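# Lift the plastic card off the box and hold it

## Task

Pick the plastic card up from the box and keep it motionless above the table, held between two opposing contacts, with every part of the card raised at least three finger-widths above the height where it rested on the box. While it is airborne, never press the card from edge to edge hard enough that a real card would bend, because that fails the task immediately. If any hand motor still shows moving in hand_stopped_by when the scene ends, the task fails.

## Robot and tools

Robot: one arm with six joints (shoulder pan, shoulder lift, elbow, wrist 1, wrist 2, wrist 3) carrying a five-finger right hand. A wrist force-torque sensor sits in the tool flange. Cameras: cam_head_left, cam_head_right, cam_high, cam_low, cam_wrist, each 504x504 pixels.

Scene frame: origin on the table top under the arm base, +z up, +y to the left when facing along +x. Results report the hand point's position (end_effector_position, metres) and orientation (end_effector_quat_wxyz) in this frame, plus velocities in m/s and rad/s. The printed position can be somewhat off, more so at long reach.

Hand point: a spot fixed to the palm, 0.05 m in front of it, where index pad and thumb tip meet in a pinch. Its own axes: +z runs along straightened fingers, +y points out of the palm, +x crosses the palm away from the thumb. Straight fingers extend 0.06-0.07 m past the point along +z. Across the palm the hand spans 0.08 m toward the little finger; toward the thumb 0.02 m if the thumb is turned fully in front, up to 0.09 m otherwise. A wrist bracket on the little-finger side protrudes 0.03 m past the point along +y and 0.11 m across the palm and can collide with things. The hand can wrap objects 0.035-0.08 m wide when the thumb is turned in front of the palm; turn the thumb before arriving.

A row is 14 numbers, each in [-1, 1], in this order: dx, dy, dz, rx, ry, rz, little, ring, middle, index, thumb_bend, thumb_turn, force_limit, speed. The first six are an offset, not a pose: a target displacement expressed in the hand point's own axes, counted from the hand point's pose in the most recent result that reported it (before any such result, and for a second or later call in the same reply, from where the robot is when the action begins). 1.0 equals 0.6 m for dx, dy, dz and 180 degrees for the rotation vector rx, ry, rz. All zeros therefore pulls the arm back to that reference pose; it is not a pause. Finger values are absolute targets: +1 straight/open, -1 curled into the palm. thumb_bend: +1 straight, -1 fully bent. thumb_turn: +1 beside the palm, -1 in front of it facing the fingers. A pinch is roughly index -0.22, thumb_bend -0.75, thumb_turn -0.57. force_limit maps -1..+1 linearly to about 0..10 N fingertip load (0..15 N for the two thumb motors) at which a closing motor stops; it never limits opening. speed maps -1..+1 to near zero..full, where full sweeps a finger's whole range in 0.6 s.

Tools:
- execute_actions {actions, pictures}: actions holds at most one item. An empty list just reports the state. {"rows": [...], "steps": n} runs up to 15 control steps of 1/30 s, one row per step, the last row repeating if rows run out (default 15 steps). Every row is counted from the same reference pose, not from the prior row. {"steps": n} alone waits until n steps (max 300) have passed since the last result, thinking time included. pictures toggles images. A refused call moves nothing.
- move {target, speed, stop_force}: target is one 14-number row as above; the hand point travels a straight path to that offset pose over 0.5-10 s (cut off at 10 s). speed in m/s, 0.002-0.5, default 0.25; turning up to twice that in rad/s. stop_force in N, 9-40, optional: the path halts once the wrist sensor reads that much extra push along the travel direction for two steps, then backs up two steps and holds. Not valid in the first 0.2 s, unreliable when rotating, and omit it when pulling away from a contact. The hand numbers are sent at the start. The result adds a move: line with the ending (done, off_target, moving, held, fault, contact) and any limits (paced = pose clipped; held = clearance check blocked steps) plus distance from target.
- wait {seconds}: 0-10 s of letting the scene run with nothing new sent.
- zoom_image {camera, region [x0, y0, x1, y1] in pixels, max 504x504}: closer look at the latest image.
- show_instructions: shows the reference images.
- finished_scene {scene}: ends and grades the current scene; irreversible.

Motion notes: each step the commanded pose is clipped to within 100 mm and 16 degrees of the measured one, and arm motion lags commands by about 0.17 s; after an action the arm continues only to the last clipped pose, so check the result and send the remainder. Position wins over orientation when both cannot be met. HELD or a pose unreachable line means the clearance check altered or blocked the command. The simulation keeps running while you think.

Result lines: hand_measured (positions on the target scale), hand_stopped_by (moving, target, force, stalled, fault), hand_load_n (fingertip load, positive when pushed open), hand_force_limit, hand_speed, each six values in motor order. A motor moves only when its target changes by at least 0.01, then locks at target or at force_limit. Resending the same numbers keeps a grip. A blocked motor reads moving until its travel time passes, then stalled. Loads dropping to near zero signal a lost grip. Wrist force and torque are in the hand point's axes, noisy, offset by up to about 4 N, saturating near 50 N. Joint torques are rough.

Avoid: contact torque over the limits (24.9 N m wrist joints, 133 N m others) or 150 N outside force, which freeze the arm for 10 s; this stiff arm faults easily if a target lies even slightly past a firm surface, so approach slowly with stop_force. Close fingers gently (speed -0.9 or lower, low force_limit) so the card is not bowed. Do not drop, slam, or knock anything off the table; loose objects may be nudged occasionally. Motors heat while holding loads (warning at 70 °C, brake stop at 85 °C). End only with every hand motor out of the moving state.

Each tool is called after "Call:" as a command line: name --argument value for each argument, lists and objects as JSON in quotes; but a table of rows of numbers goes row by row, as --pt "numbers of a row", without its own name.

Reference images:

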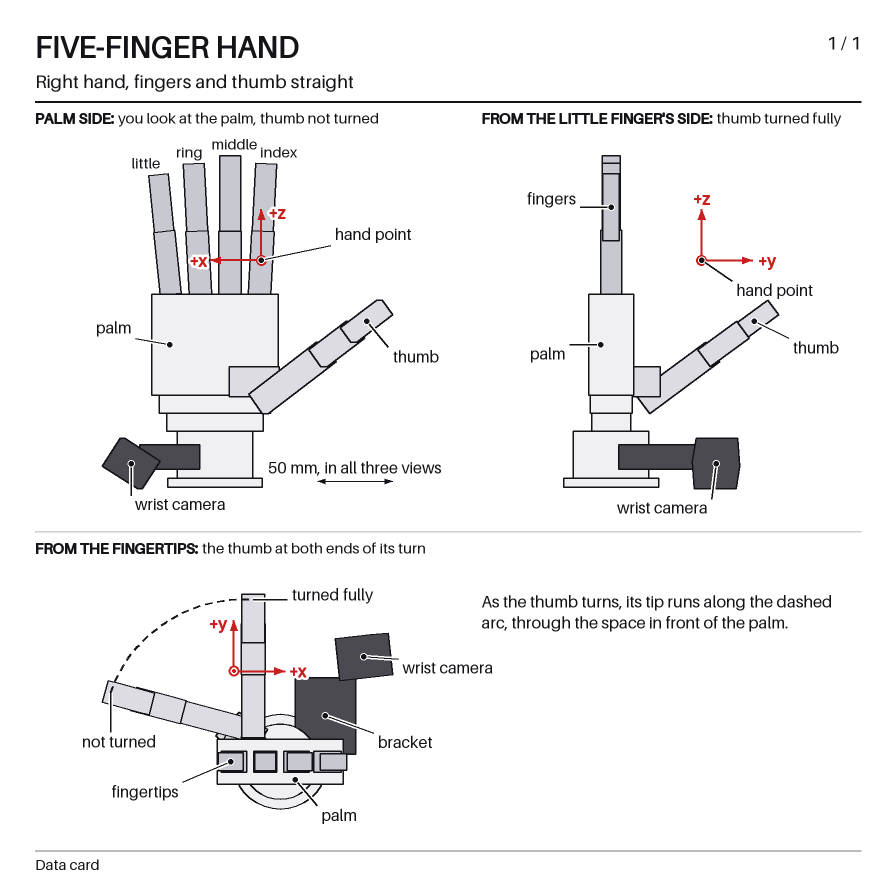

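## Session

Call:
execute_actions --actions '[]'

Scene clock: 0.00 s of 6000.00 s.
end_effector_position=(+0.3577, +0.1516, +0.2441) hand_measured=(+1.000, +1.000, +1.000, +1.000, +1.000, +1.000) hand_load_n=(+0.0, +0.0, +0.0, +0.0, +0.0, +0.0) hand_stopped_by=(target, target, target, target, target, target) hand_force_limit=0.00 hand_speed=-0.80 end_effector_quat_wxyz=(-0.568, +0.326, +0.675, -0.339) end_effector_velocity=(+0.000, -0.001, -0.000) end_effector_angular_velocity=(-0.001, -0.000, +0.001)
Joint positions: [ 0.138 -0.859  1.459  2.352  1.611 -0.602]
Joint velocities: [-0.001  0.    -0.    -0.     0.002  0.   ]
Joint torques (N m, as the arm reports them, + toward a larger angle): no reading
Motor temperatures (°C, as the motors report them): [26 27 24 34 32 31]
Wrist force (N, on the end effector, along its own x y z axes, offset not removed): no reading
Wrist torque (N m, same axes, about the end effector's origin, offset not removed): no reading
Hand target: +0.358, +0.152, +0.244; -0.568, +0.326, +0.675, -0.339

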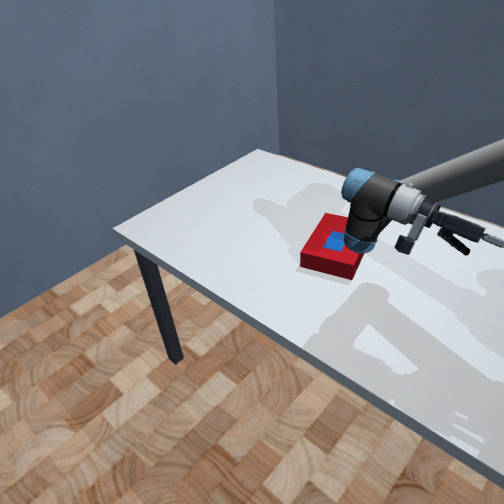

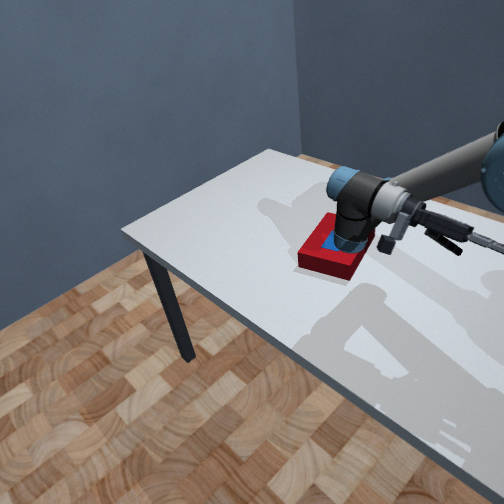

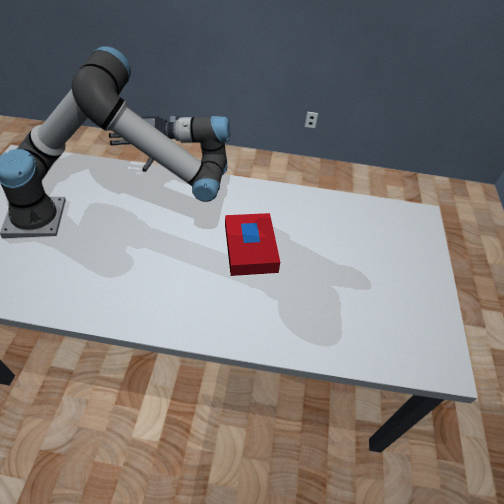

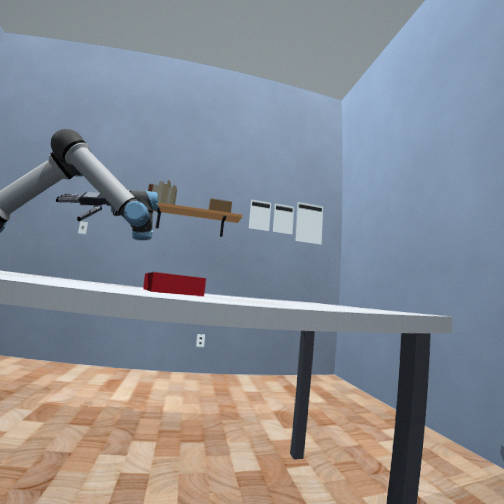

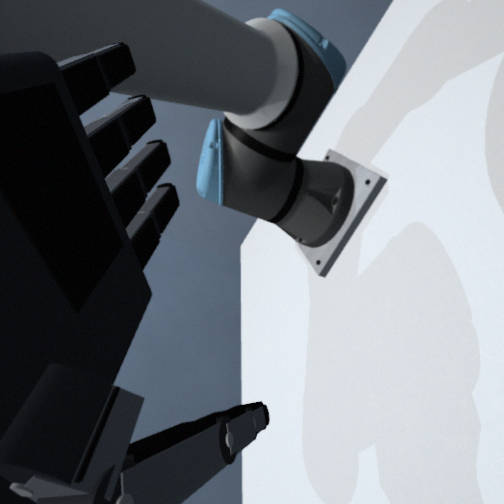

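Call:
zoom_image --camera "cam_high" --region '[210, 200, 294, 284]'

Call:
zoom_image --camera "cam_low" --region '[130, 250, 230, 310]'

Call:
zoom_image --camera "cam_head_left" --region '[290, 200, 390, 290]'

Region (210, 200, 294, 284) of cam_high's 504x504 image, scaled by 6.000, with more detail than that image has.

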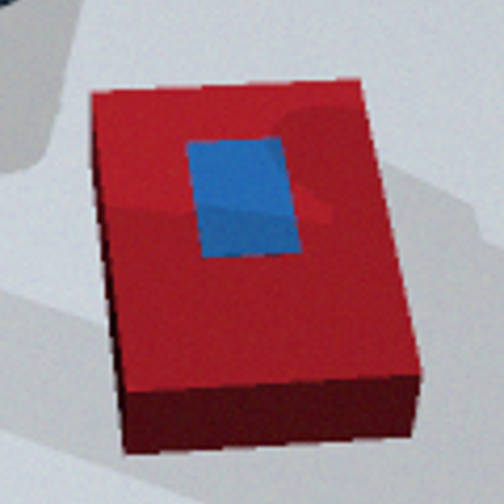

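Region (130, 250, 230, 310) of cam_low's 504x504 image, scaled by 5.040, with more detail than that image has; it fills the top 302 rows of this view, and the rest is white.

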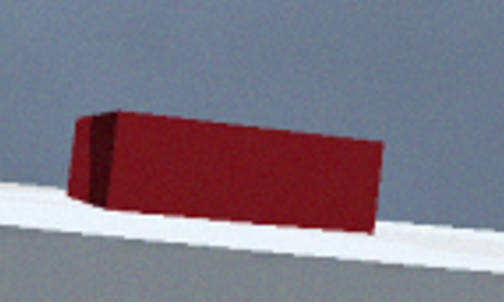

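Region (290, 200, 390, 290) of cam_head_left's 504x504 image, scaled by 5.040, with more detail than that image has; it fills the top 454 rows of this view, and the rest is white.

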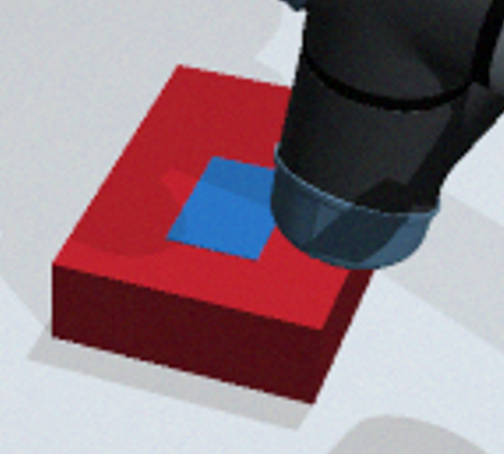

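Call:
move --target '[-0.238,-0.1375,-0.617,-0.488,0.201,0.494,-1,-1,-1,1,-0.5,-0.57,0,0]'

Scene clock: 31.90 s of 6000.00 s.
end_effector_position=(+0.7374, +0.0201, +0.2798) hand_measured=(-1.000, -1.000, -1.000, +1.000, -0.500, -0.570) hand_load_n=(+0.0, +0.0, +0.0, +0.0, +0.0, +0.0) hand_stopped_by=(target, target, target, target, target, target) hand_force_limit=0.00 hand_speed=0.00 end_effector_quat_wxyz=(+0.024, +0.965, +0.194, +0.176) end_effector_velocity=(+0.002, -0.000, -0.001) end_effector_angular_velocity=(-0.014, -0.008, -0.014)
Joint positions: [-0.004 -0.551  0.036  1.672  1.493  1.096]
Joint velocities: [ 0.007  0.002  0.    -0.013  0.02   0.015]
Joint torques (N m, as the arm reports them, + toward a larger angle): [  9.38 -42.71 -30.55   0.05   1.07   1.81]
Motor temperatures (°C, as the motors report them): [26 27 24 34 32 31]
Wrist force (N, on the end effector, along its own x y z axes, offset not removed): [-2.6 -1.1 -0.4]
Wrist torque (N m, same axes, about the end effector's origin, offset not removed): [-0.13 0.40 -0.09]
Hand target: +0.738, +0.020, +0.280; +0.025, +0.965, +0.193, +0.176
Off the commanded pose: 0.002 m, 21 deg; orientation clipped at the last step of the last action.
elbow stopped short: the move would have taken joint 3 (elbow) straighter than the controller allows; a more bent joint 3 avoids this.
After step 90, 23.73 s passed at rest.
move: off_target; limits=paced
camera_calibration (this result's frames):
cam_wrist: T_world_to_cam=[[0.262039, -0.964496, 0.03292, -0.173277], [-0.936621, -0.24595, 0.249498, 0.618805], [-0.232543, -0.0962119, -0.967816, 0.570687], [0, 0, 0, 1]] pos_world=[0.7577, 0.0399772, 0.403633]

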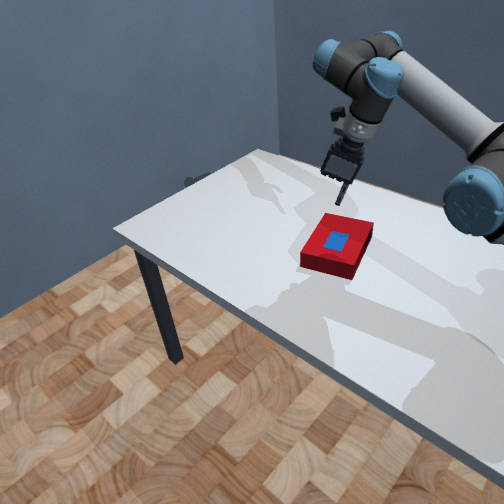

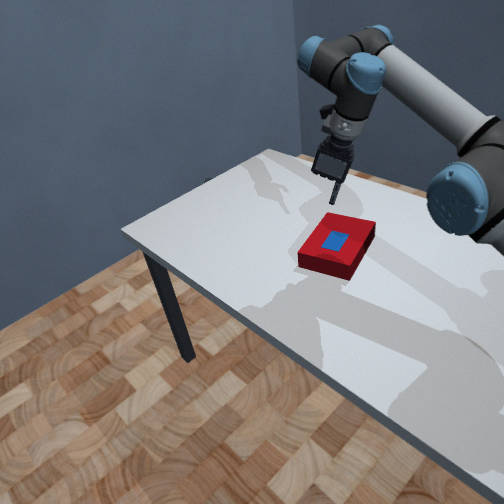

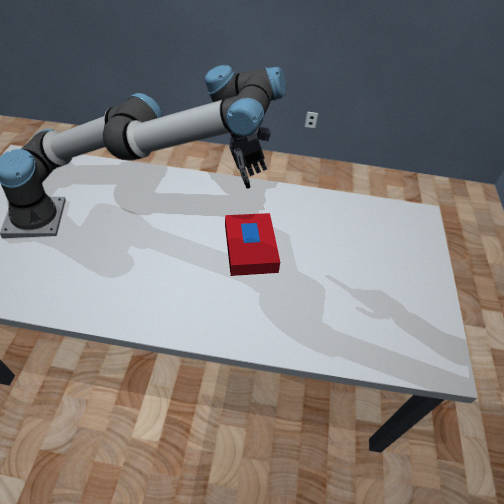

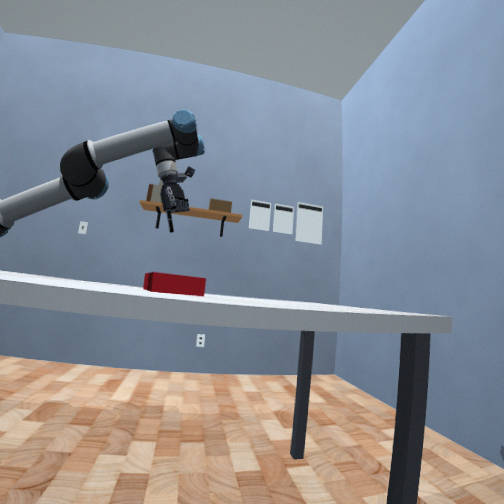

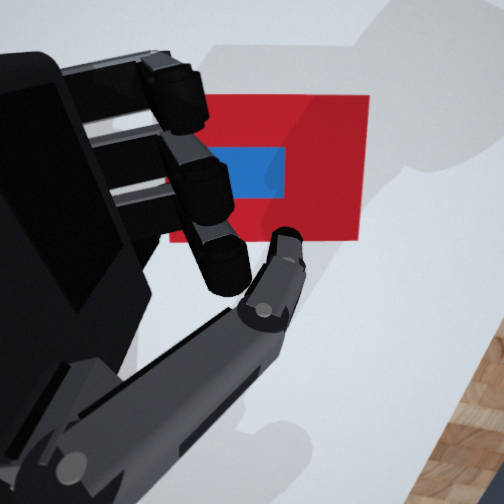

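Call:
move --target '[0,-0.097,0.148,-0.027,0.061,-0.459,-1,-1,-1,1,-0.5,-0.57,0,0]'

Scene clock: 46.03 s of 6000.00 s.
end_effector_position=(+0.7470, +0.0757, +0.1898) hand_measured=(-1.000, -1.000, -1.000, +1.000, -0.500, -0.570) hand_load_n=(+0.0, +0.0, +0.0, +0.0, +0.0, +0.0) hand_stopped_by=(target, target, target, target, target, target) hand_force_limit=0.00 hand_speed=0.00 end_effector_quat_wxyz=(+0.153, +0.577, +0.775, +0.208) end_effector_velocity=(+0.000, +0.002, -0.001) end_effector_angular_velocity=(-0.003, -0.003, +0.015)
Joint positions: [-0.066 -0.995  1.19   0.835  1.327 -0.383]
Joint velocities: [-0.001  0.     0.002 -0.002 -0.005 -0.015]
Joint torques (N m, as the arm reports them, + toward a larger angle): [ -9.88 -33.49  -4.72  -0.39  -1.42  -2.09]
Motor temperatures (°C, as the motors report them): [26 27 24 34 32 31]
Wrist force (N, on the end effector, along its own x y z axes, offset not removed): [-0.9 -0.1 0.7]
Wrist torque (N m, same axes, about the end effector's origin, offset not removed): [0.03 0.10 0.03]
Hand target: +0.747, +0.076, +0.190; +0.153, +0.576, +0.776, +0.208
Off the commanded pose: 0.000 m, 0 deg.
After step 90, 7.67 s passed at rest.
move: done
camera_calibration (this result's frames):
cam_wrist: T_world_to_cam=[[0.878743, 0.125993, 0.460366, -0.743564], [-0.105844, -0.889076, 0.445355, 0.0548942], [0.465412, -0.440079, -0.767933, -0.0420185], [0, 0, 0, 1]] pos_world=[0.678768, 0.123997, 0.285597]

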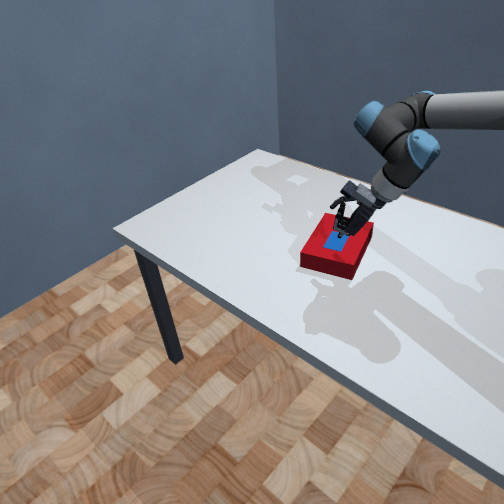

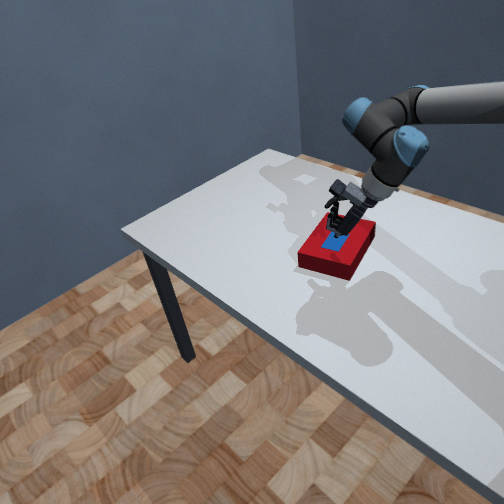

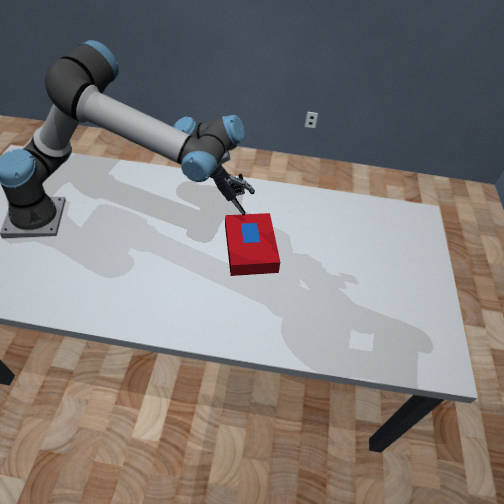

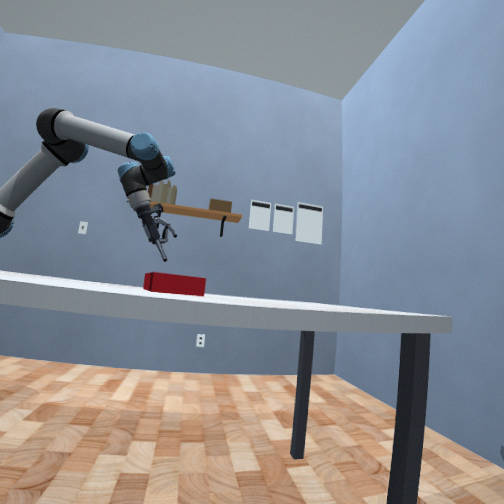

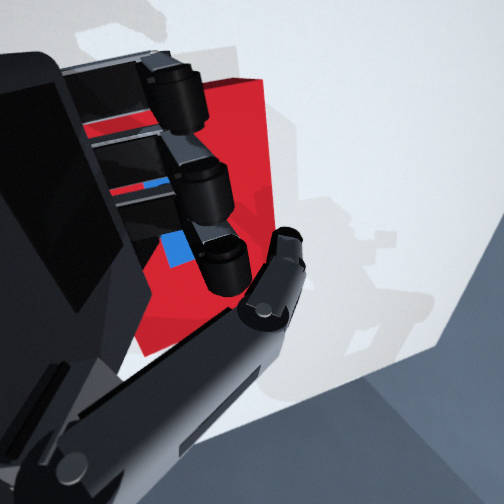

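Call:
move --target '[-0.025,0.018,0.068,0,0,0,-1,-1,-1,1,-0.5,-0.57,0,0]' --speed 0.1

Call:
zoom_image --camera "cam_high" --region '[210, 180, 294, 264]'

Call:
zoom_image --camera "cam_low" --region '[130, 230, 230, 310]'

Call:
zoom_image --camera "cam_head_left" --region '[290, 190, 390, 290]'

Scene clock: 51.43 s of 6000.00 s.
end_effector_position=(+0.7796, +0.0700, +0.1601) hand_measured=(-1.000, -1.000, -1.000, +1.000, -0.500, -0.570) hand_load_n=(+0.0, +0.0, +0.0, +0.0, +0.0, +0.0) hand_stopped_by=(target, target, target, target, target, target) hand_force_limit=0.00 hand_speed=0.00 end_effector_quat_wxyz=(+0.153, +0.577, +0.775, +0.208) end_effector_velocity=(+0.002, -0.000, -0.002) end_effector_angular_velocity=(+0.002, +0.001, +0.001)
Joint positions: [-0.065 -0.892  1.093  0.83   1.328 -0.383]
Joint velocities: [-0.     0.007 -0.007  0.001 -0.002 -0.   ]
Joint torques (N m, as the arm reports them, + toward a larger angle): [  9.95 -37.15 -31.64   3.6    0.95   1.79]
Motor temperatures (°C, as the motors report them): [26 27 24 34 32 31]
Wrist force (N, on the end effector, along its own x y z axes, offset not removed): [-1.0 0.5 2.0]
Wrist torque (N m, same axes, about the end effector's origin, offset not removed): [-0.07 0.16 -0.06]
Hand target: +0.780, +0.070, +0.160; +0.153, +0.577, +0.775, +0.208
Off the commanded pose: 0.000 m, 0 deg.
After step 90, 1.43 s passed at rest.
move: done
camera_calibration (this result's frames):
cam_wrist: T_world_to_cam=[[0.878711, 0.125988, 0.460428, -0.757769], [-0.105881, -0.889074, 0.44535, 0.0665155], [0.465463, -0.440084, -0.7679, -0.0826095], [0, 0, 0, 1]] pos_world=[0.711355, 0.118252, 0.255839]

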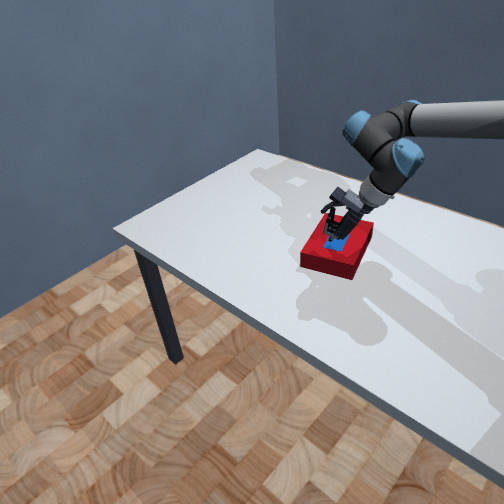

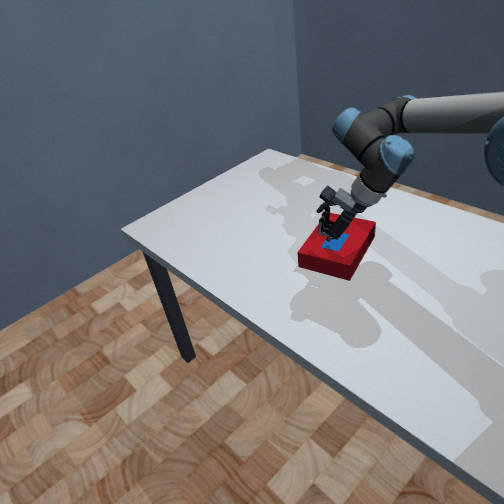

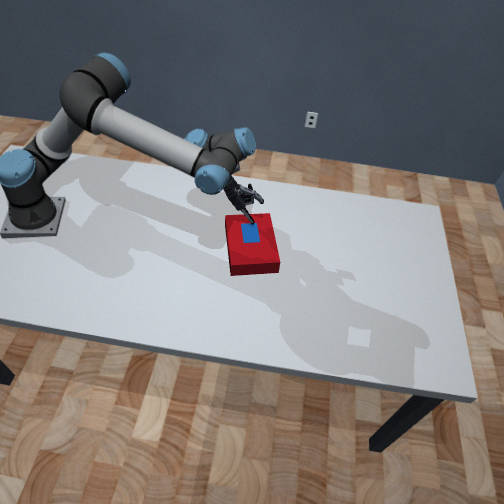

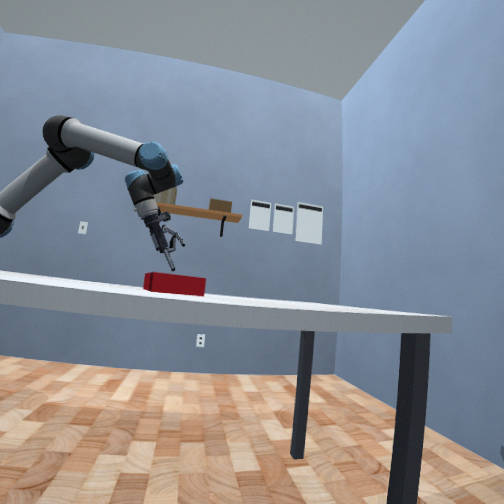

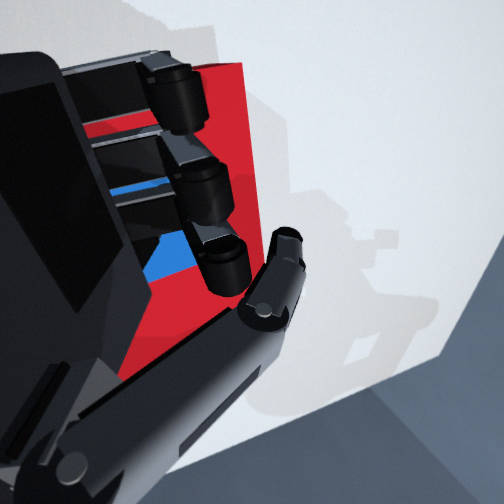

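Region (210, 180, 294, 264) of cam_high's 504x504 image, scaled by 6.000, with more detail than that image has.

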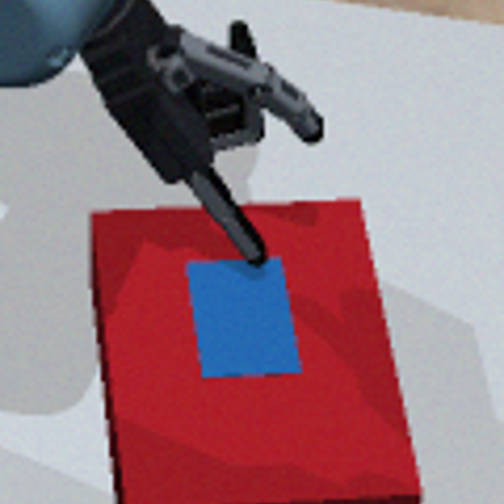

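Region (130, 230, 230, 310) of cam_low's 504x504 image, scaled by 5.040, with more detail than that image has; it fills the top 403 rows of this view, and the rest is white.

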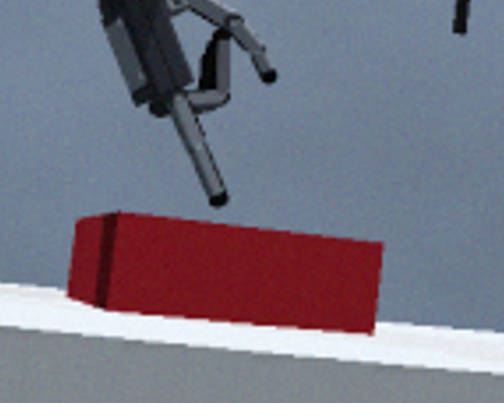

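Region (290, 190, 390, 290) of cam_head_left's 504x504 image, scaled by 5.040, with more detail than that image has.

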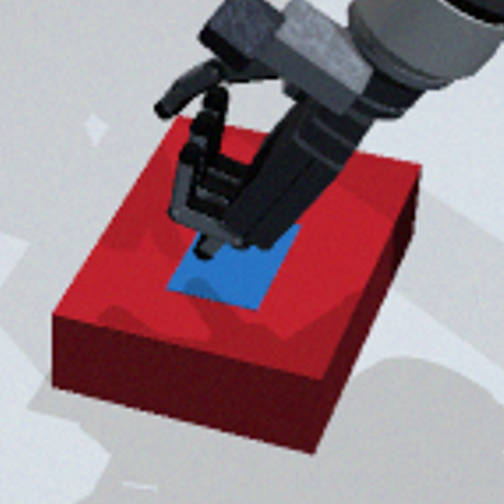

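Call:
move --target '[-0.04,-0.006,0.011,0,0,0,-1,-1,-1,1,-0.5,-0.57,0,0]' --speed 0.1

Call:
move --target '[0,-0.017,0.029,0,0,0,-1,-1,-1,1,-0.5,-0.57,0,0]' --speed 0.004 --stop_force 9

Call:
zoom_image --camera "cam_high" --region '[210, 180, 294, 264]'

Scene clock: 57.03 s of 6000.00 s.
end_effector_position=(+0.7866, +0.0474, +0.1527) hand_measured=(-1.000, -1.000, -1.000, +1.000, -0.500, -0.570) hand_load_n=(+0.0, +0.0, +0.0, +0.0, +0.0, +0.0) hand_stopped_by=(target, target, target, target, target, target) hand_force_limit=0.00 hand_speed=0.00 end_effector_quat_wxyz=(+0.153, +0.577, +0.775, +0.208) end_effector_velocity=(+0.001, -0.002, -0.002) end_effector_angular_velocity=(-0.001, +0.001, +0.000)
Joint positions: [-0.102 -0.87   1.076  0.832  1.309 -0.415]
Joint velocities: [-0.004  0.004 -0.003  0.001 -0.001 -0.004]
Joint torques (N m, as the arm reports them, + toward a larger angle): [-12.01 -37.2  -32.24   3.76  -1.23  -2.17]
Motor temperatures (°C, as the motors report them): [26 27 24 34 32 31]
Wrist force (N, on the end effector, along its own x y z axes, offset not removed): [-2.4 -1.2 -0.3]
Wrist torque (N m, same axes, about the end effector's origin, offset not removed): [-0.10 0.37 -0.12]
Hand target: +0.787, +0.047, +0.153; +0.153, +0.577, +0.775, +0.208
Off the commanded pose: 0.000 m, 0 deg.
After step 90, 1.73 s passed at rest.
move: done
camera_calibration (this result's frames):
cam_wrist: T_world_to_cam=[[0.878699, 0.125952, 0.460461, -0.757658], [-0.10591, -0.889093, 0.445305, 0.0504847], [0.46548, -0.440057, -0.767905, -0.101538], [0, 0, 0, 1]] pos_world=[0.718364, 0.0956314, 0.248419]

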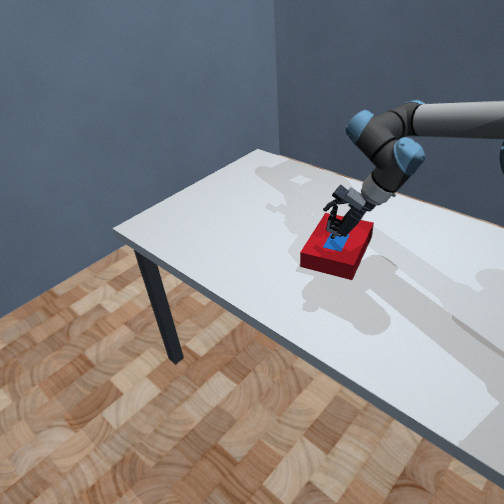

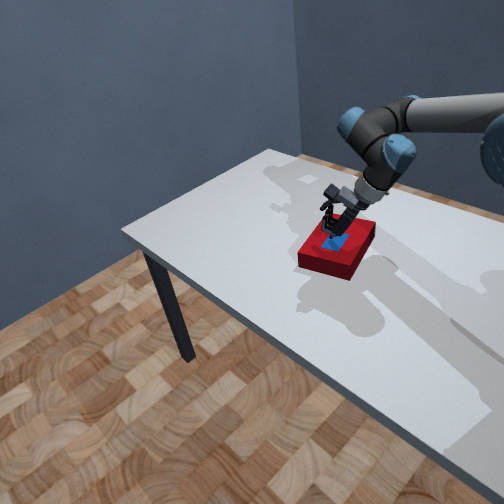

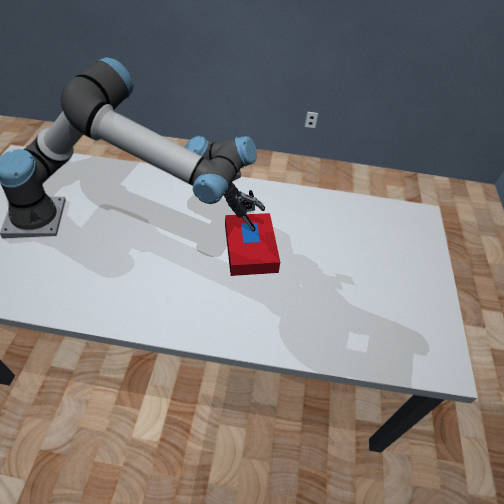

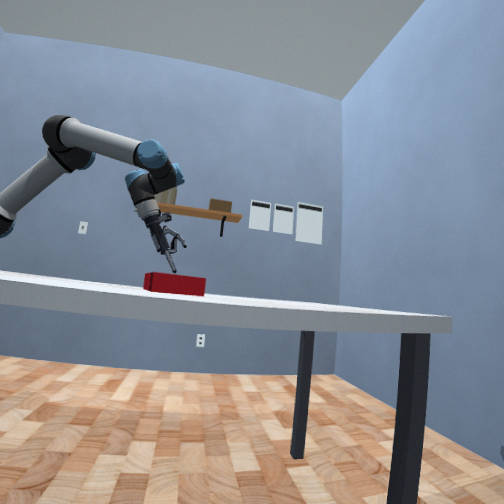

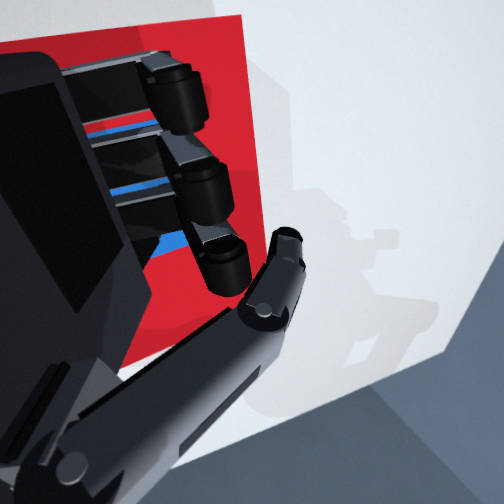

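Scene clock: 59.90 s of 6000.00 s.
end_effector_position=(+0.7865, +0.0474, +0.1426) hand_measured=(-1.000, -1.000, -1.000, +1.000, -0.500, -0.570) hand_load_n=(+0.0, +0.0, +0.0, -4.5, +0.0, +0.0) hand_stopped_by=(target, target, target, target, target, target) hand_force_limit=0.00 hand_speed=0.00 end_effector_quat_wxyz=(+0.153, +0.577, +0.775, +0.208) end_effector_velocity=(-0.001, -0.001, +0.000) end_effector_angular_velocity=(+0.001, +0.004, -0.002)
Joint positions: [-0.101 -0.863  1.09   0.812  1.309 -0.415]
Joint velocities: [-0.001  0.    -0.002  0.005  0.001  0.001]
Joint torques (N m, as the arm reports them, + toward a larger angle): [  9.03 -40.92 -27.24   3.97   0.97   1.7 ]
Motor temperatures (°C, as the motors report them): [26 27 24 34 32 31]
Wrist force (N, on the end effector, along its own x y z axes, offset not removed): [-2.1 5.2 -13.6]
Wrist torque (N m, same axes, about the end effector's origin, offset not removed): [0.75 0.25 -0.06]
Hand target: +0.787, +0.047, +0.143; +0.153, +0.577, +0.775, +0.208
Off the commanded pose: 0.010 m, 0 deg.
move: contact
camera_calibration (this result's frames):
cam_wrist: T_world_to_cam=[[0.878735, 0.125942, 0.460394, -0.752964], [-0.105876, -0.889101, 0.445297, 0.054906], [0.465419, -0.440044, -0.76795, -0.109148], [0, 0, 0, 1]] pos_world=[0.718269, 0.095617, 0.238391]

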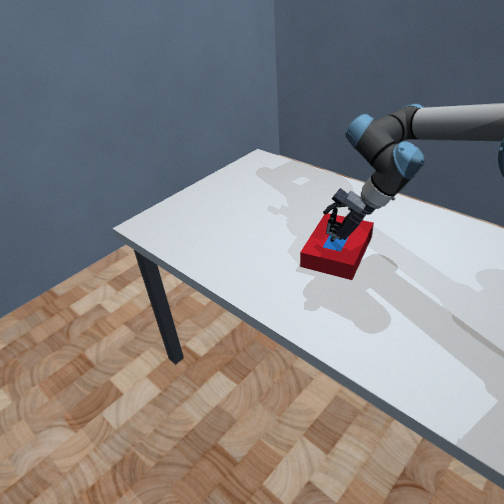

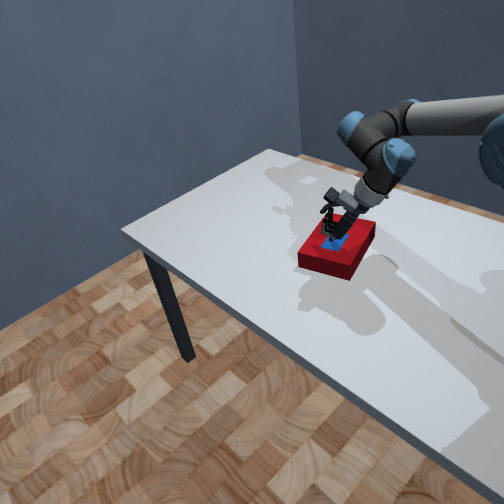

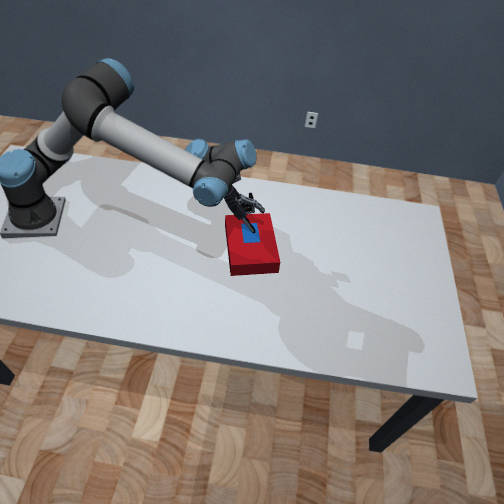

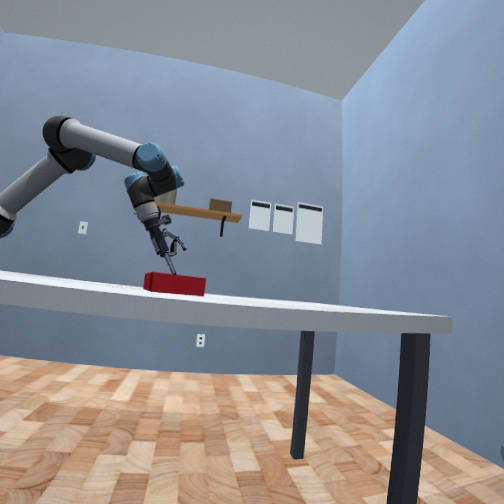

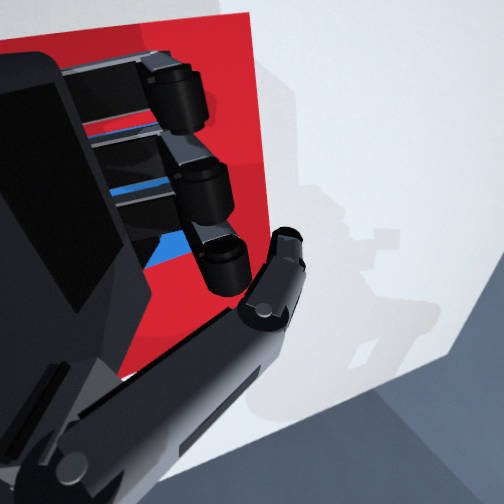

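Region (210, 180, 294, 264) of cam_high's 504x504 image, scaled by 6.000, with more detail than that image has.

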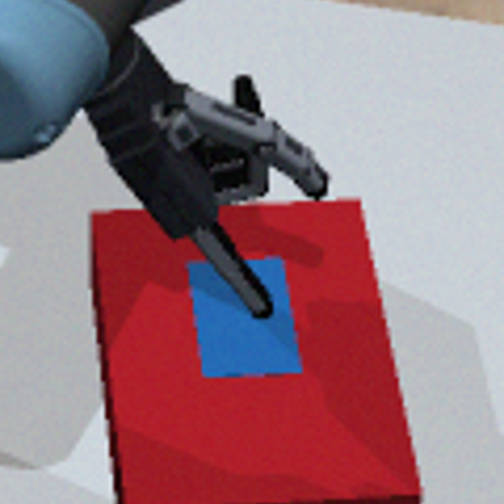

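Call:
move --target '[0,-0.0506,-0.0291,0,0,0,-1,-1,-1,1,-0.5,-0.57,0,0]' --speed 0.02

Call:
zoom_image --camera "cam_high" --region '[210, 180, 294, 264]'

Scene clock: 65.00 s of 6000.00 s.
end_effector_position=(+0.7533, +0.0374, +0.1426) hand_measured=(-1.000, -1.000, -1.000, +1.000, -0.500, -0.570) hand_load_n=(+0.0, +0.0, +0.0, -7.0, +0.0, +0.0) hand_stopped_by=(target, target, target, target, target, target) hand_force_limit=0.00 hand_speed=0.00 end_effector_quat_wxyz=(+0.153, +0.577, +0.775, +0.208) end_effector_velocity=(-0.003, -0.001, -0.000) end_effector_angular_velocity=(+0.001, +0.000, -0.002)
Joint positions: [-0.131 -0.945  1.237  0.754  1.294 -0.441]
Joint velocities: [-0.003 -0.006  0.012 -0.005 -0.001 -0.001]
Joint torques (N m, as the arm reports them, + toward a larger angle): [-10.2  -46.12   1.02   0.48  -1.04  -1.93]
Motor temperatures (°C, as the motors report them): [26 27 24 34 32 31]
Wrist force (N, on the end effector, along its own x y z axes, offset not removed): [-1.8 6.3 -5.9]
Wrist torque (N m, same axes, about the end effector's origin, offset not removed): [-0.01 0.22 -0.11]
Hand target: +0.753, +0.037, +0.143; +0.153, +0.577, +0.775, +0.208
Off the commanded pose: 0.000 m, 0 deg.
After step 90, 0.07 s passed at rest.
move: done
camera_calibration (this result's frames):
cam_wrist: T_world_to_cam=[[0.878755, 0.12592, 0.460362, -0.722496], [-0.105861, -0.889118, 0.445268, 0.0425183], [0.465384, -0.440016, -0.767987, -0.0980934], [0, 0, 0, 1]] pos_world=[0.685049, 0.085618, 0.238343]

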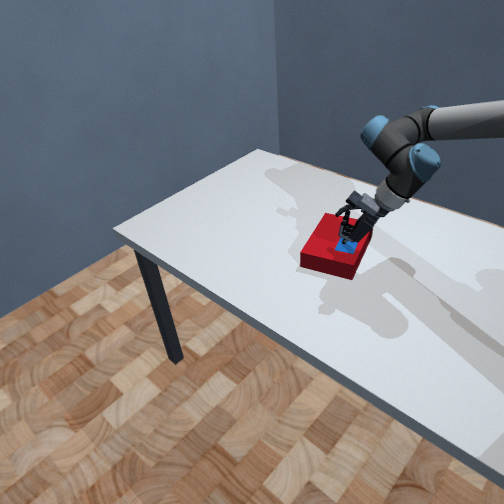

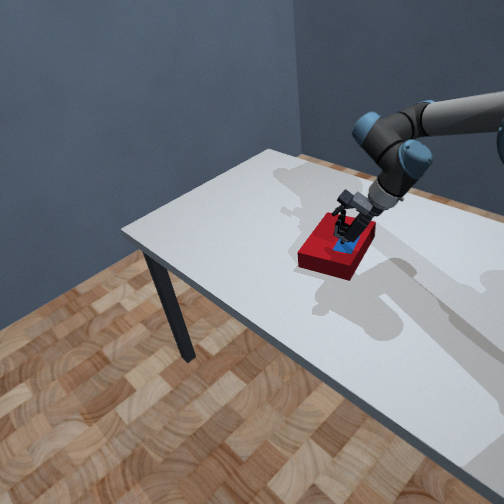

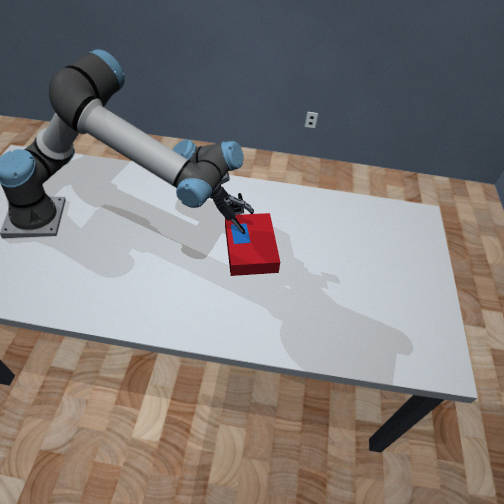

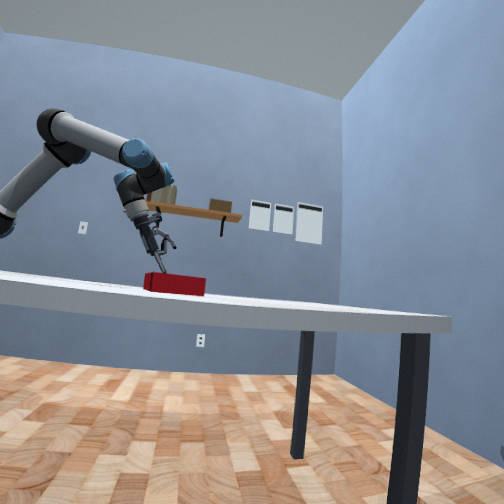

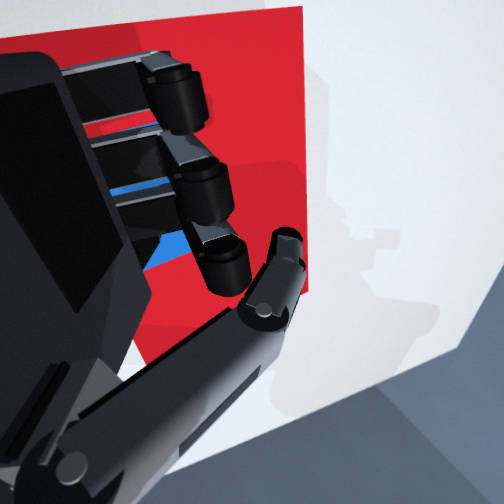

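Region (210, 180, 294, 264) of cam_high's 504x504 image, scaled by 6.000, with more detail than that image has.

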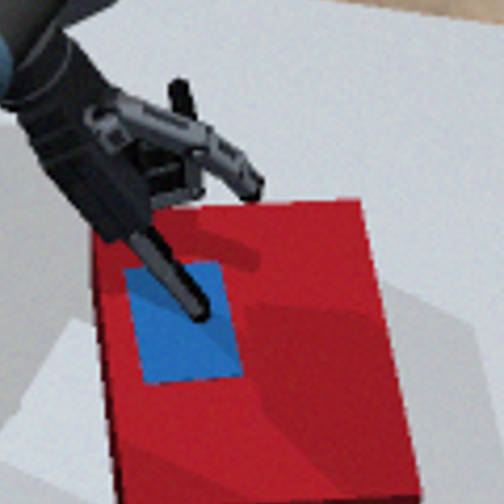

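Call:
move --target '[0,-0.0551,-0.0313,0,0,0,-1,-1,-1,1,-0.5,-0.57,0,0]' --speed 0.02

Call:
zoom_image --camera "cam_high" --region '[190, 180, 274, 264]'

Scene clock: 68.93 s of 6000.00 s.
end_effector_position=(+0.7172, +0.0265, +0.1423) hand_measured=(-1.000, -1.000, -1.000, +1.000, -0.500, -0.570) hand_load_n=(+0.0, +0.0, +0.0, -8.5, +0.0, +0.0) hand_stopped_by=(target, target, target, target, target, target) hand_force_limit=0.00 hand_speed=0.00 end_effector_quat_wxyz=(+0.153, +0.577, +0.775, +0.208) end_effector_velocity=(-0.002, -0.001, +0.001) end_effector_angular_velocity=(-0.001, -0.002, -0.000)
Joint positions: [-0.168 -1.027  1.381  0.702  1.275 -0.475]
Joint velocities: [-0.002 -0.007  0.01  -0.004 -0.001 -0.002]
Joint torques (N m, as the arm reports them, + toward a larger angle): [ -9.8  -42.97   1.69   1.03  -0.62  -1.92]
Motor temperatures (°C, as the motors report them): [26 27 24 34 32 31]
Wrist force (N, on the end effector, along its own x y z axes, offset not removed): [-2.2 8.0 -9.4]
Wrist torque (N m, same axes, about the end effector's origin, offset not removed): [0.15 0.33 -0.15]
Hand target: +0.717, +0.026, +0.142; +0.153, +0.577, +0.775, +0.208
Off the commanded pose: 0.000 m, 0 deg.
move: done
camera_calibration (this result's frames):
cam_wrist: T_world_to_cam=[[0.878771, 0.125891, 0.460341, -0.689299], [-0.105854, -0.889138, 0.445228, 0.0291617], [0.465357, -0.439982, -0.768023, -0.0862498], [0, 0, 0, 1]] pos_world=[0.648959, 0.0747571, 0.238087]

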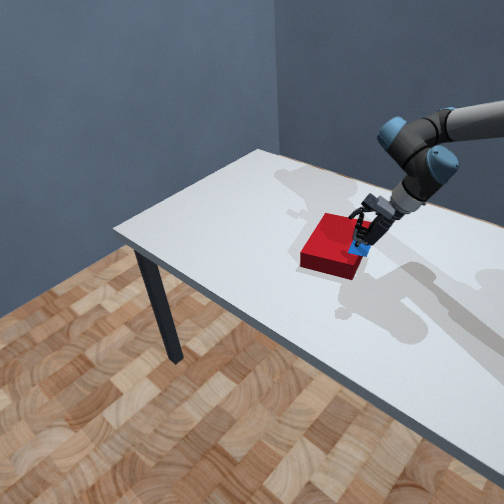

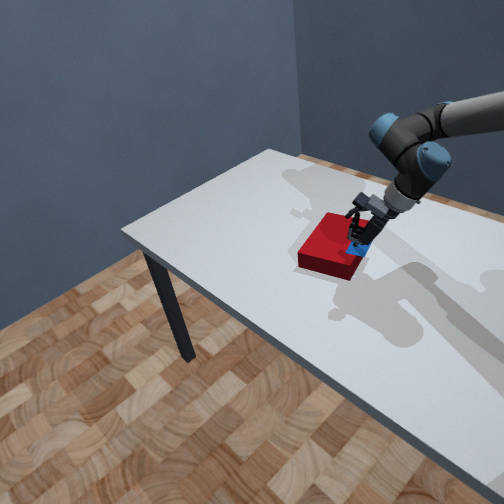

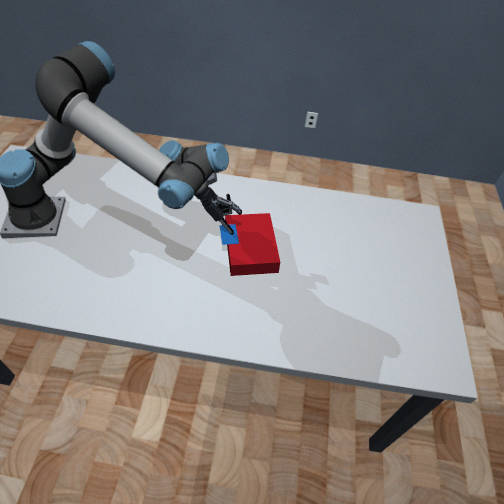

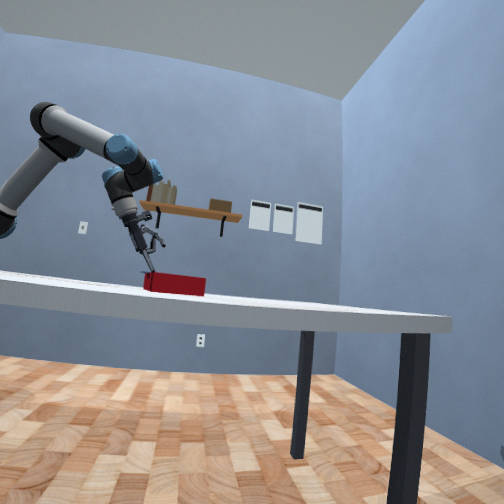

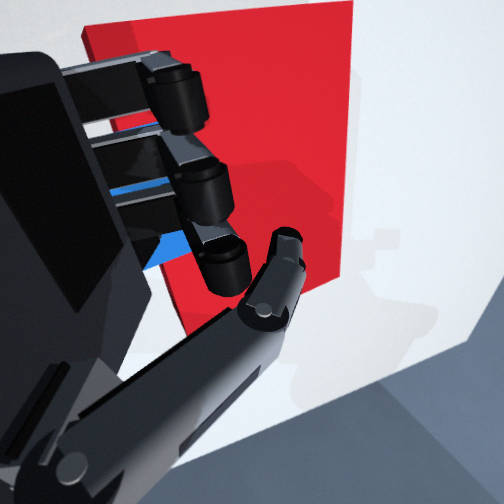

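Region (190, 180, 274, 264) of cam_high's 504x504 image, scaled by 6.000, with more detail than that image has.

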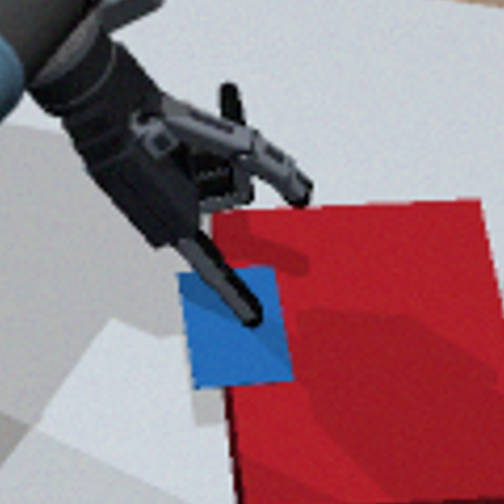

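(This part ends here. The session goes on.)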